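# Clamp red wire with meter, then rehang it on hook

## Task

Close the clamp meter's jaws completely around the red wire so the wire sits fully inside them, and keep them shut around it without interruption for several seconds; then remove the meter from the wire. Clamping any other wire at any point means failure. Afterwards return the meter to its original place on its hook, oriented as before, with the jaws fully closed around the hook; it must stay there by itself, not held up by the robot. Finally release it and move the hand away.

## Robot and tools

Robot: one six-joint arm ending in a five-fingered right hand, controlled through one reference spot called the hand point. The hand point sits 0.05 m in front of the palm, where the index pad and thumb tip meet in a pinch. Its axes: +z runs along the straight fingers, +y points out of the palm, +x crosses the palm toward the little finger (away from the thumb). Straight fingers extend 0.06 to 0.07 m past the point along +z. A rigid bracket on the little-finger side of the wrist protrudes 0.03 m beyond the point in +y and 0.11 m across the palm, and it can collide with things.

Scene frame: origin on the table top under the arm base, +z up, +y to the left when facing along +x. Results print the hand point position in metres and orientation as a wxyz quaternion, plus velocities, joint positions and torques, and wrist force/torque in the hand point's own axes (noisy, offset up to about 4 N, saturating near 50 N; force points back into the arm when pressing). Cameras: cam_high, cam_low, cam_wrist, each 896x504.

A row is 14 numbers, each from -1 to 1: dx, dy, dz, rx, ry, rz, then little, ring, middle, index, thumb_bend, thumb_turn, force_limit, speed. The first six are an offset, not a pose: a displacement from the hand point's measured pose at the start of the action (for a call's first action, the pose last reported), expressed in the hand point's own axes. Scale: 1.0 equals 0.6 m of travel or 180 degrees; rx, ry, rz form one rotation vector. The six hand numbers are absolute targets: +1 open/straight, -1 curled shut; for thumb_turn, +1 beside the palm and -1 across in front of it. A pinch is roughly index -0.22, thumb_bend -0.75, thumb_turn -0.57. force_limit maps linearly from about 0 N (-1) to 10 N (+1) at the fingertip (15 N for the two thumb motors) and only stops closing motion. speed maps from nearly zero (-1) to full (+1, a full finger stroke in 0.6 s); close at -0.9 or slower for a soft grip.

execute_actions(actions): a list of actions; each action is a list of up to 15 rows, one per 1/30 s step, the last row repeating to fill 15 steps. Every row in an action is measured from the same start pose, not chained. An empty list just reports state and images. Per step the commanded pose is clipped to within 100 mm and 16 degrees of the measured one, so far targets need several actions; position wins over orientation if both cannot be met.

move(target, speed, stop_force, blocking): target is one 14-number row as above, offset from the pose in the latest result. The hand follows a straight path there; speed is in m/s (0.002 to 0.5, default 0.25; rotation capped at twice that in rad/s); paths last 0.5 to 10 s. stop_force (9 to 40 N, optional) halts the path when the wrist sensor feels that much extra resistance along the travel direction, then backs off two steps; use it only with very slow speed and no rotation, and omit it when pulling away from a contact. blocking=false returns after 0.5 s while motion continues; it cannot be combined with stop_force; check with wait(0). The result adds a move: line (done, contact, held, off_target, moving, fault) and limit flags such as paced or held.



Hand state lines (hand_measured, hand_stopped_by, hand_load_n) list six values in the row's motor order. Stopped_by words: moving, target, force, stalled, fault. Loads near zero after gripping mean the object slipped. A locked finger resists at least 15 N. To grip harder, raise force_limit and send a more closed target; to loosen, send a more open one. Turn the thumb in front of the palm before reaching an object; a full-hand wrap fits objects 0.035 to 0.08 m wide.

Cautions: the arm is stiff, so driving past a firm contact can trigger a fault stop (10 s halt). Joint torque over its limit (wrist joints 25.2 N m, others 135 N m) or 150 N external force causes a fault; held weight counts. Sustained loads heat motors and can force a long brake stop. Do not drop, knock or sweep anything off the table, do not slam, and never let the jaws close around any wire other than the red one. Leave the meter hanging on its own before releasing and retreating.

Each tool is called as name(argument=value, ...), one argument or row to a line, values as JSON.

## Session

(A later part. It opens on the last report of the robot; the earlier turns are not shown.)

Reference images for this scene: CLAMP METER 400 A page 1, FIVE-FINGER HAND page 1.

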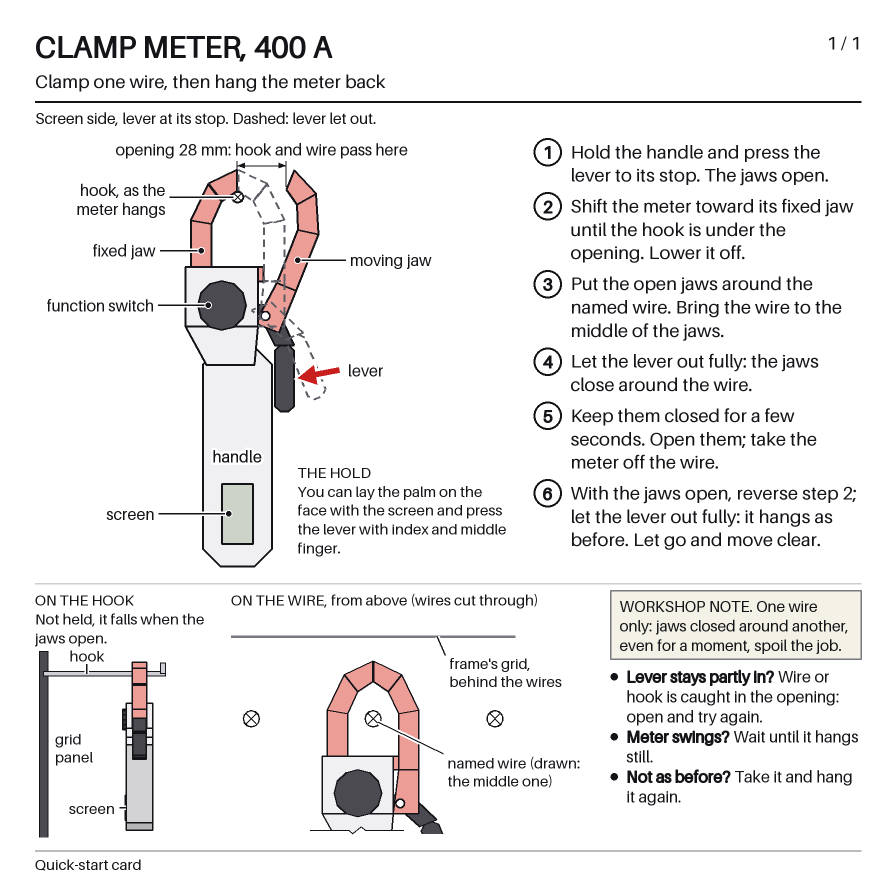

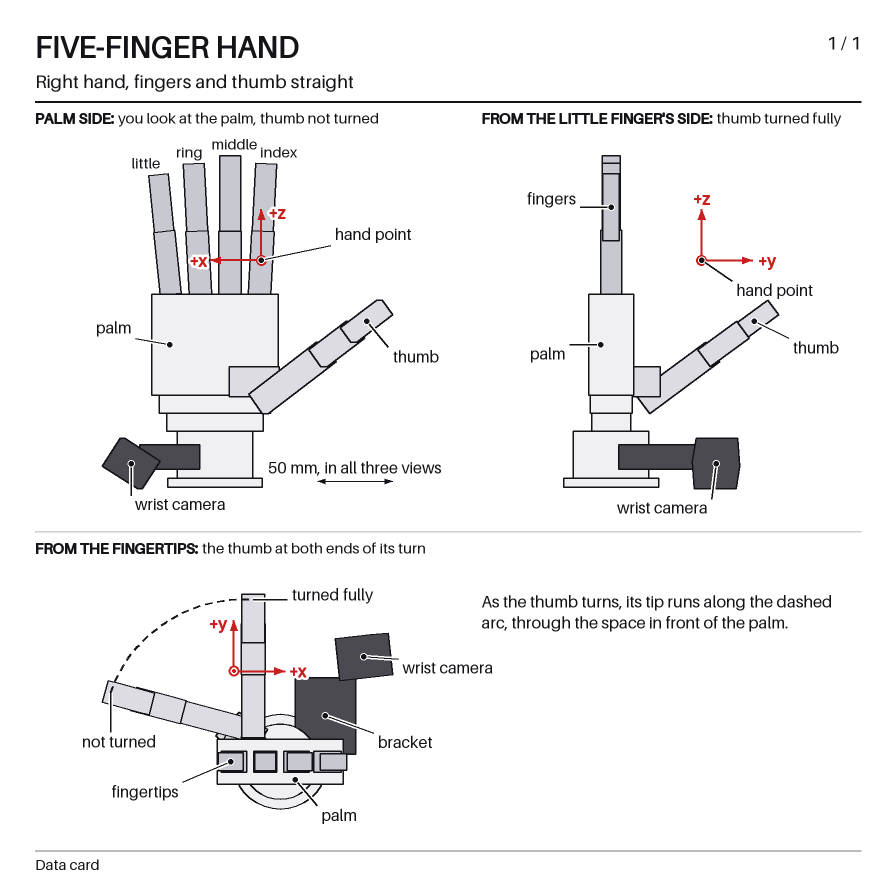

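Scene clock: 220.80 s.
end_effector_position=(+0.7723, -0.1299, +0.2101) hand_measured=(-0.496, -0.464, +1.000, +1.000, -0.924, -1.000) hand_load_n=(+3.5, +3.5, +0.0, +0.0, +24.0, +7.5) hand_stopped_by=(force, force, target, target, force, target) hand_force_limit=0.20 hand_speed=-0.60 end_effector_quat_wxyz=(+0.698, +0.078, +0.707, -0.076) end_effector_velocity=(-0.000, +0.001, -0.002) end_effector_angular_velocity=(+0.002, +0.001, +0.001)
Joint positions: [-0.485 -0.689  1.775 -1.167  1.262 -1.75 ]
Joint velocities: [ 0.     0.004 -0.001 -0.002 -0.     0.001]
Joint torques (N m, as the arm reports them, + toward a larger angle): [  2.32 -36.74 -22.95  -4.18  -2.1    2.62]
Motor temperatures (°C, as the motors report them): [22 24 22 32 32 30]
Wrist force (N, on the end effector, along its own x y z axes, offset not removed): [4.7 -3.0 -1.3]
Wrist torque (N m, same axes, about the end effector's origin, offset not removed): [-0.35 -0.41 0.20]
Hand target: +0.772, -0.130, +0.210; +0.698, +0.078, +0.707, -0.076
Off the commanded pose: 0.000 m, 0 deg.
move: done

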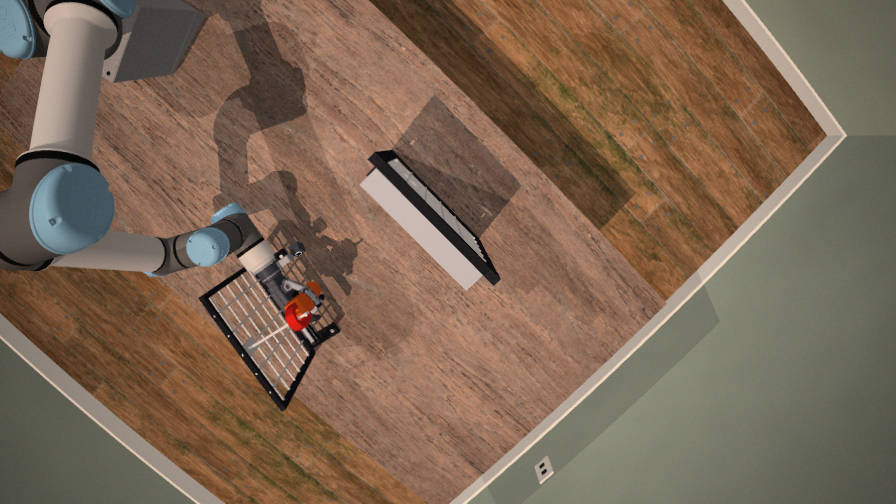

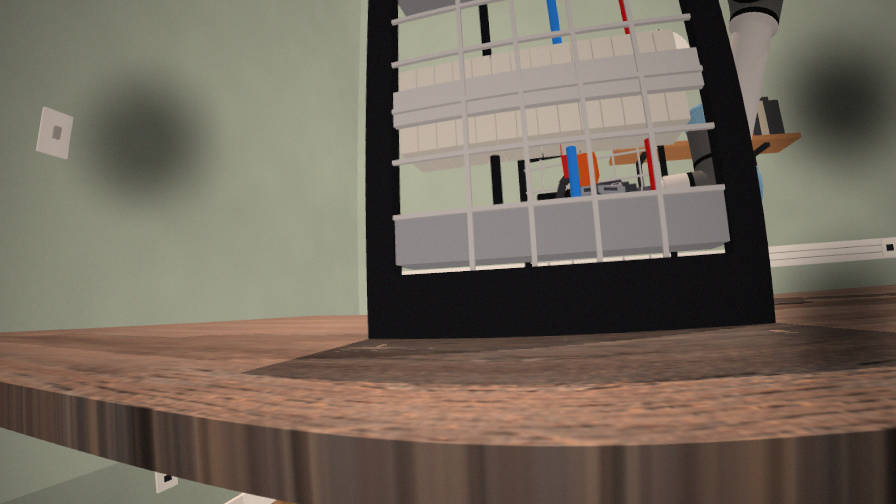

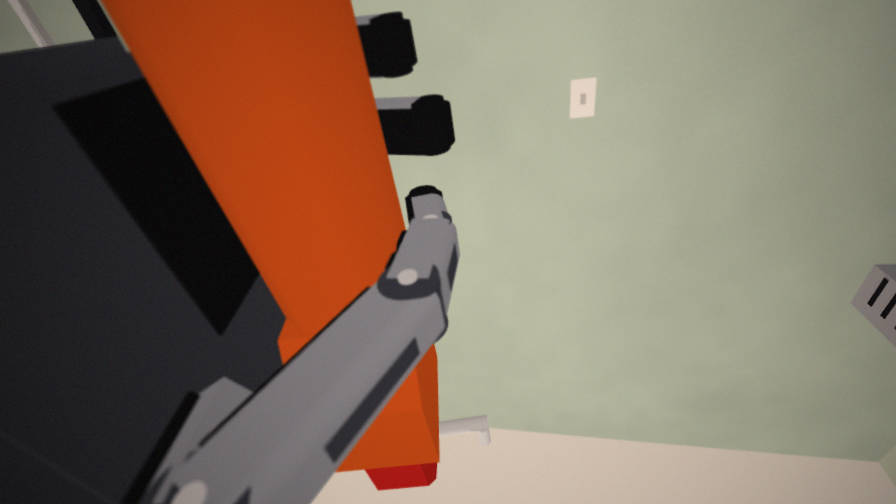

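move(
  target=[0,0,0,0,0,0,1,1,1,1,1,-1,0.2,-0.4],
)

move(
  target=[0,-0.017,-0.01,0,0,0,1,1,1,1,1,-1,0.2,-0.4],
  speed=0.015,
)

move(
  target=[0,0,-0.35,0,0,0,1,1,1,1,1,-1,0.2,-0.4],
  speed=0.1,
)

wait(
  seconds=5,
)

Scene clock: 231.83 s.
end_effector_position=(+0.7723, -0.1299, +0.2101) hand_measured=(+1.000, +1.000, +1.000, +1.000, +1.000, -1.000) hand_load_n=(+0.0, +0.0, +0.0, +0.0, +0.0, +0.0) hand_stopped_by=(target, target, target, target, target, target) hand_force_limit=0.20 hand_speed=-0.40 end_effector_quat_wxyz=(+0.698, +0.078, +0.707, -0.076) end_effector_velocity=(+0.001, +0.000, +0.001) end_effector_angular_velocity=(-0.001, -0.001, +0.001)
Joint positions: [-0.485 -0.689  1.775 -1.167  1.262 -1.75 ]
Joint velocities: [ 0.001 -0.    -0.002  0.001 -0.001 -0.   ]
Joint torques (N m, as the arm reports them, + toward a larger angle): [ 20.43 -47.63   5.29   0.84   1.19  -2.2 ]
Motor temperatures (°C, as the motors report them): [22 24 22 32 32 30]
Wrist force (N, on the end effector, along its own x y z axes, offset not removed): [0.3 -0.7 0.4]
Wrist torque (N m, same axes, about the end effector's origin, offset not removed): [-0.21 -0.10 -0.12]
Hand target: +0.772, -0.130, +0.210; +0.698, +0.078, +0.707, -0.076
Off the commanded pose: 0.000 m, 0 deg.
move: done

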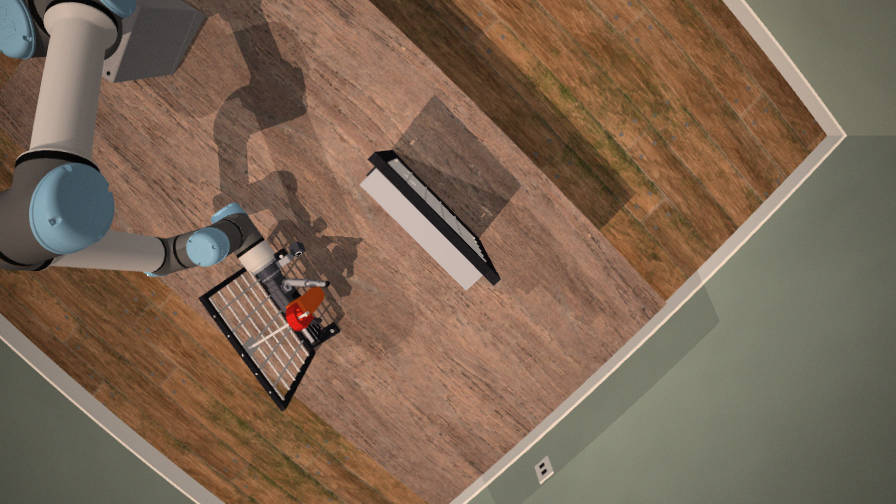

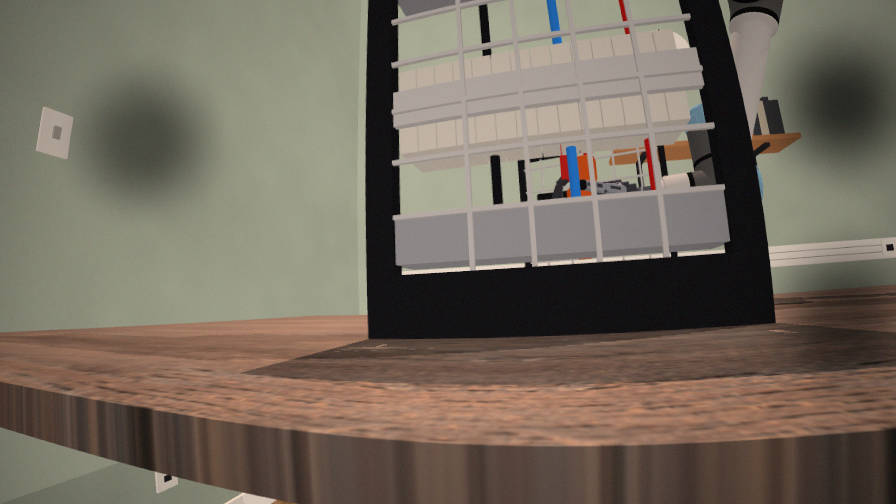

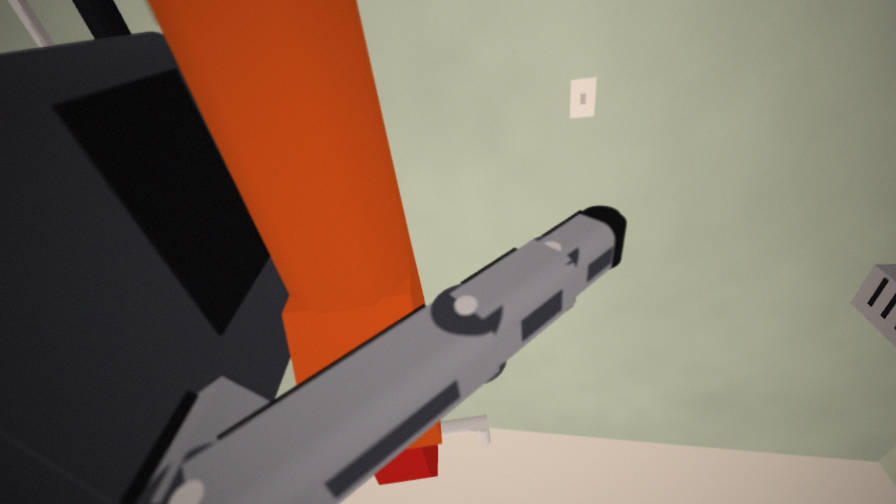

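Scene clock: 232.87 s.
end_effector_position=(+0.7645, -0.1384, +0.2102) hand_measured=(+1.000, +1.000, +1.000, +1.000, +1.000, -1.000) hand_load_n=(+0.0, +0.0, +0.0, +0.0, +0.0, +0.0) hand_stopped_by=(target, target, target, target, target, target) hand_force_limit=0.20 hand_speed=-0.40 end_effector_quat_wxyz=(+0.698, +0.078, +0.707, -0.076) end_effector_velocity=(-0.002, -0.002, -0.000) end_effector_angular_velocity=(+0.000, +0.001, -0.000)
Joint positions: [-0.507 -0.699  1.793 -1.176  1.24  -1.748]
Joint velocities: [-0.006 -0.002  0.005 -0.002 -0.006  0.001]
Joint torques (N m, as the arm reports them, + toward a larger angle): [  1.68 -46.91   5.28  -3.55  -2.16   2.67]
Motor temperatures (°C, as the motors report them): [22 24 22 32 32 30]
Wrist force (N, on the end effector, along its own x y z axes, offset not removed): [-1.0 -2.2 2.3]
Wrist torque (N m, same axes, about the end effector's origin, offset not removed): [-0.48 0.21 -0.11]
Hand target: +0.764, -0.139, +0.210; +0.698, +0.078, +0.707, -0.076
Off the commanded pose: 0.000 m, 0 deg.
move: done

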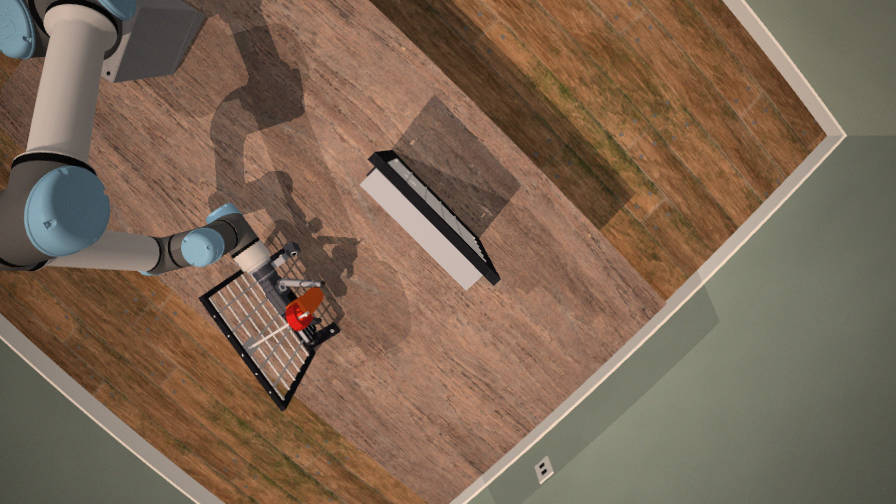

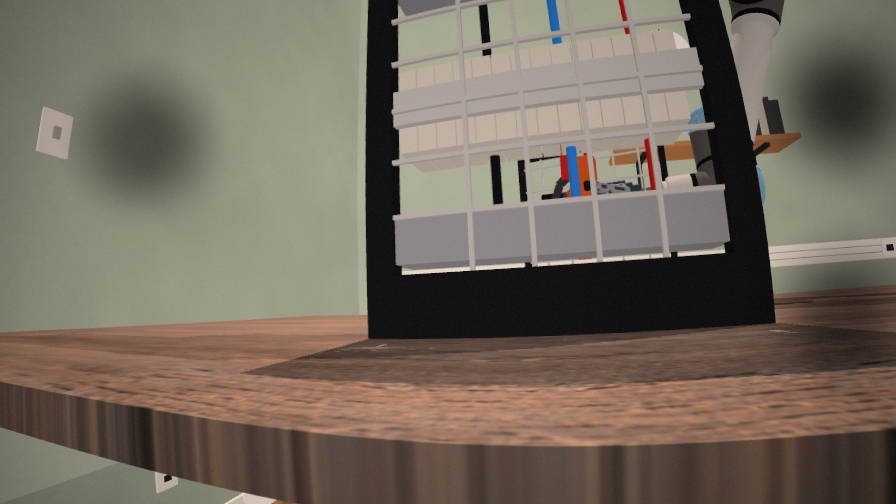

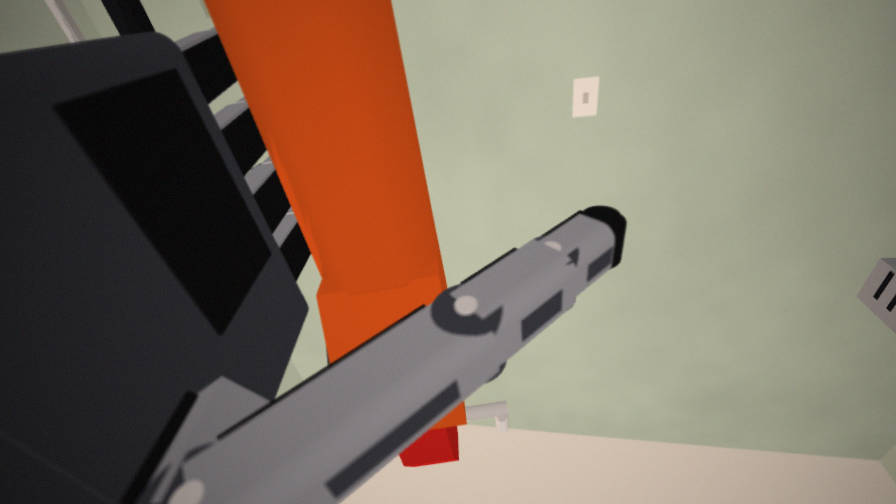

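Scene clock: 235.50 s.
end_effector_position=(+0.5598, -0.0930, +0.2128) hand_measured=(+1.000, +1.000, +1.000, +1.000, +1.000, -1.000) hand_load_n=(+0.0, +0.0, +0.0, +0.0, +0.0, +0.0) hand_stopped_by=(target, target, target, target, target, target) hand_force_limit=0.20 hand_speed=-0.40 end_effector_quat_wxyz=(+0.698, +0.078, +0.707, -0.076) end_effector_velocity=(-0.003, +0.000, -0.000) end_effector_angular_velocity=(-0.000, -0.001, +0.000)
Joint positions: [-0.729 -0.785  2.396 -1.702  1.019 -1.727]
Joint velocities: [-0.006  0.003  0.007 -0.012 -0.007  0.002]
Joint torques (N m, as the arm reports them, + toward a larger angle): [ -1.47 -24.39  16.65  -3.38  -1.92   2.43]
Motor temperatures (°C, as the motors report them): [22 24 22 32 32 30]
Wrist force (N, on the end effector, along its own x y z axes, offset not removed): [1.9 -3.3 1.3]
Wrist torque (N m, same axes, about the end effector's origin, offset not removed): [-0.44 -0.38 -0.12]
Hand target: +0.559, -0.093, +0.213; +0.698, +0.078, +0.707, -0.076
Off the commanded pose: 0.000 m, 0 deg.
move: done

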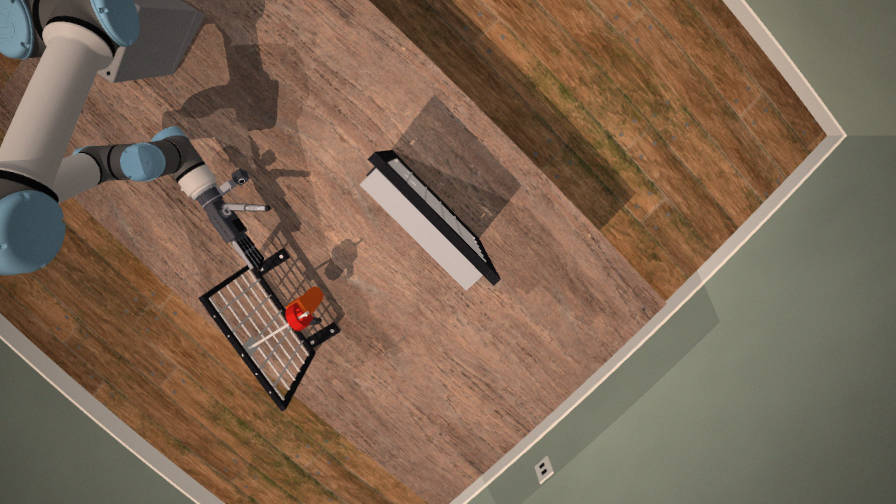

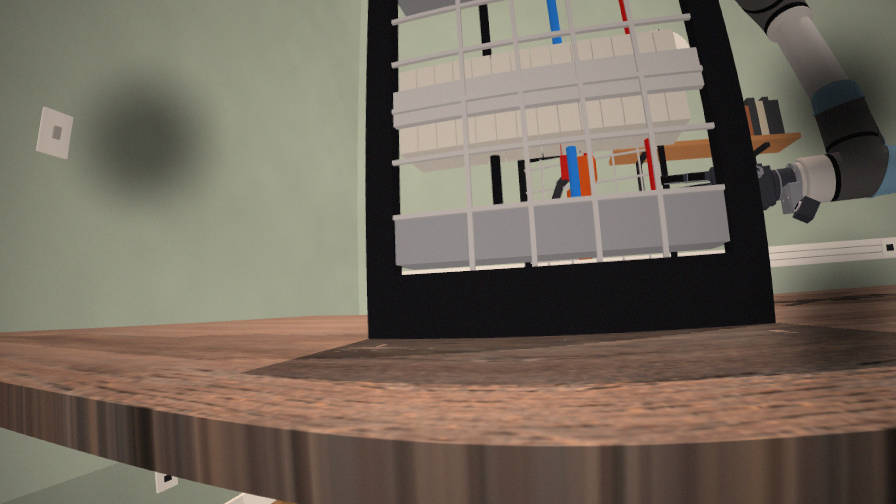

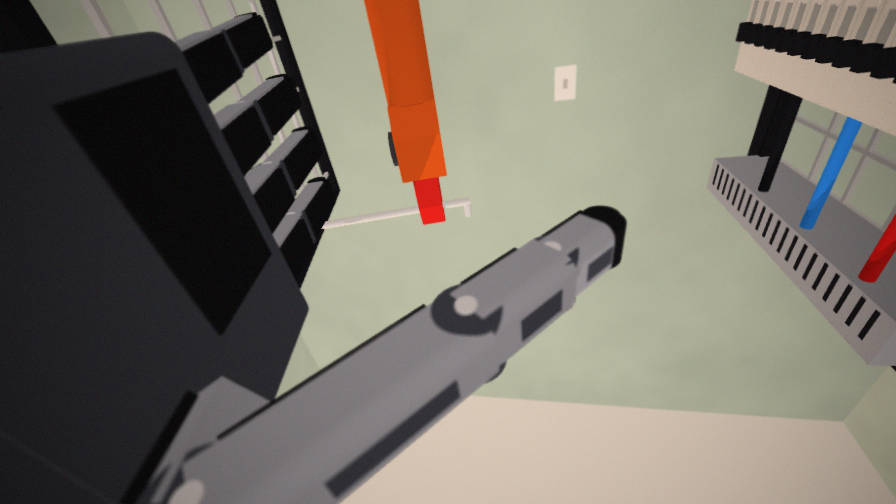

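Scene clock: 240.50 s.
end_effector_position=(+0.5594, -0.0930, +0.2128) hand_measured=(+1.000, +1.000, +1.000, +1.000, +1.000, -1.000) hand_load_n=(+0.0, +0.0, +0.0, +0.0, +0.0, +0.0) hand_stopped_by=(target, target, target, target, target, target) hand_force_limit=0.20 hand_speed=-0.40 end_effector_quat_wxyz=(+0.698, +0.078, +0.707, -0.076) end_effector_velocity=(-0.001, +0.001, -0.001) end_effector_angular_velocity=(+0.002, +0.003, -0.001)
Joint positions: [-0.73  -0.785  2.397 -1.704  1.018 -1.727]
Joint velocities: [ 0.     0.002  0.001  0.001  0.001 -0.   ]
Joint torques (N m, as the arm reports them, + toward a larger angle): [ -1.02 -24.28  17.21  -3.39  -1.95   2.61]
Motor temperatures (°C, as the motors report them): [22 24 22 32 32 30]
Wrist force (N, on the end effector, along its own x y z axes, offset not removed): [-1.8 0.3 -0.7]
Wrist torque (N m, same axes, about the end effector's origin, offset not removed): [-0.02 0.29 -0.05]
Hand target: +0.559, -0.093, +0.213; +0.698, +0.078, +0.707, -0.076
Off the commanded pose: 0.000 m, 0 deg.
wait: 5.00 s; at rest by 0.17 s

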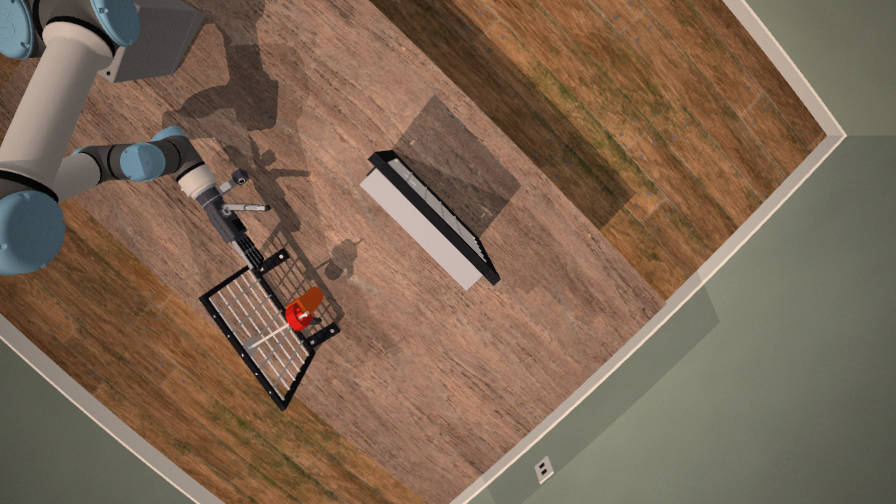

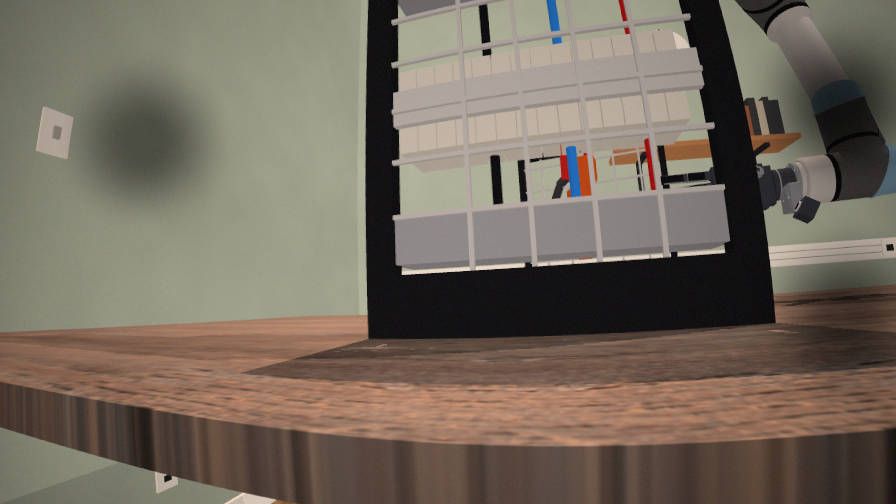

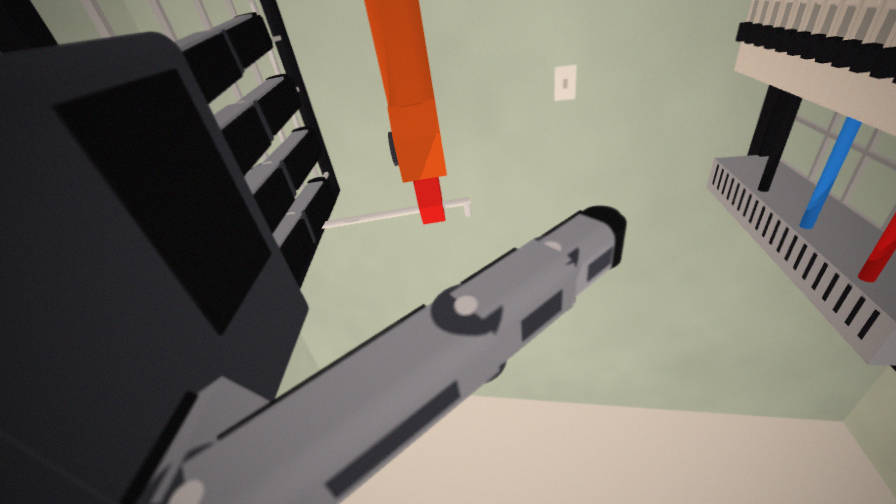

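finished_scene(
  scene=2,
)

The scene is finished: the task was done.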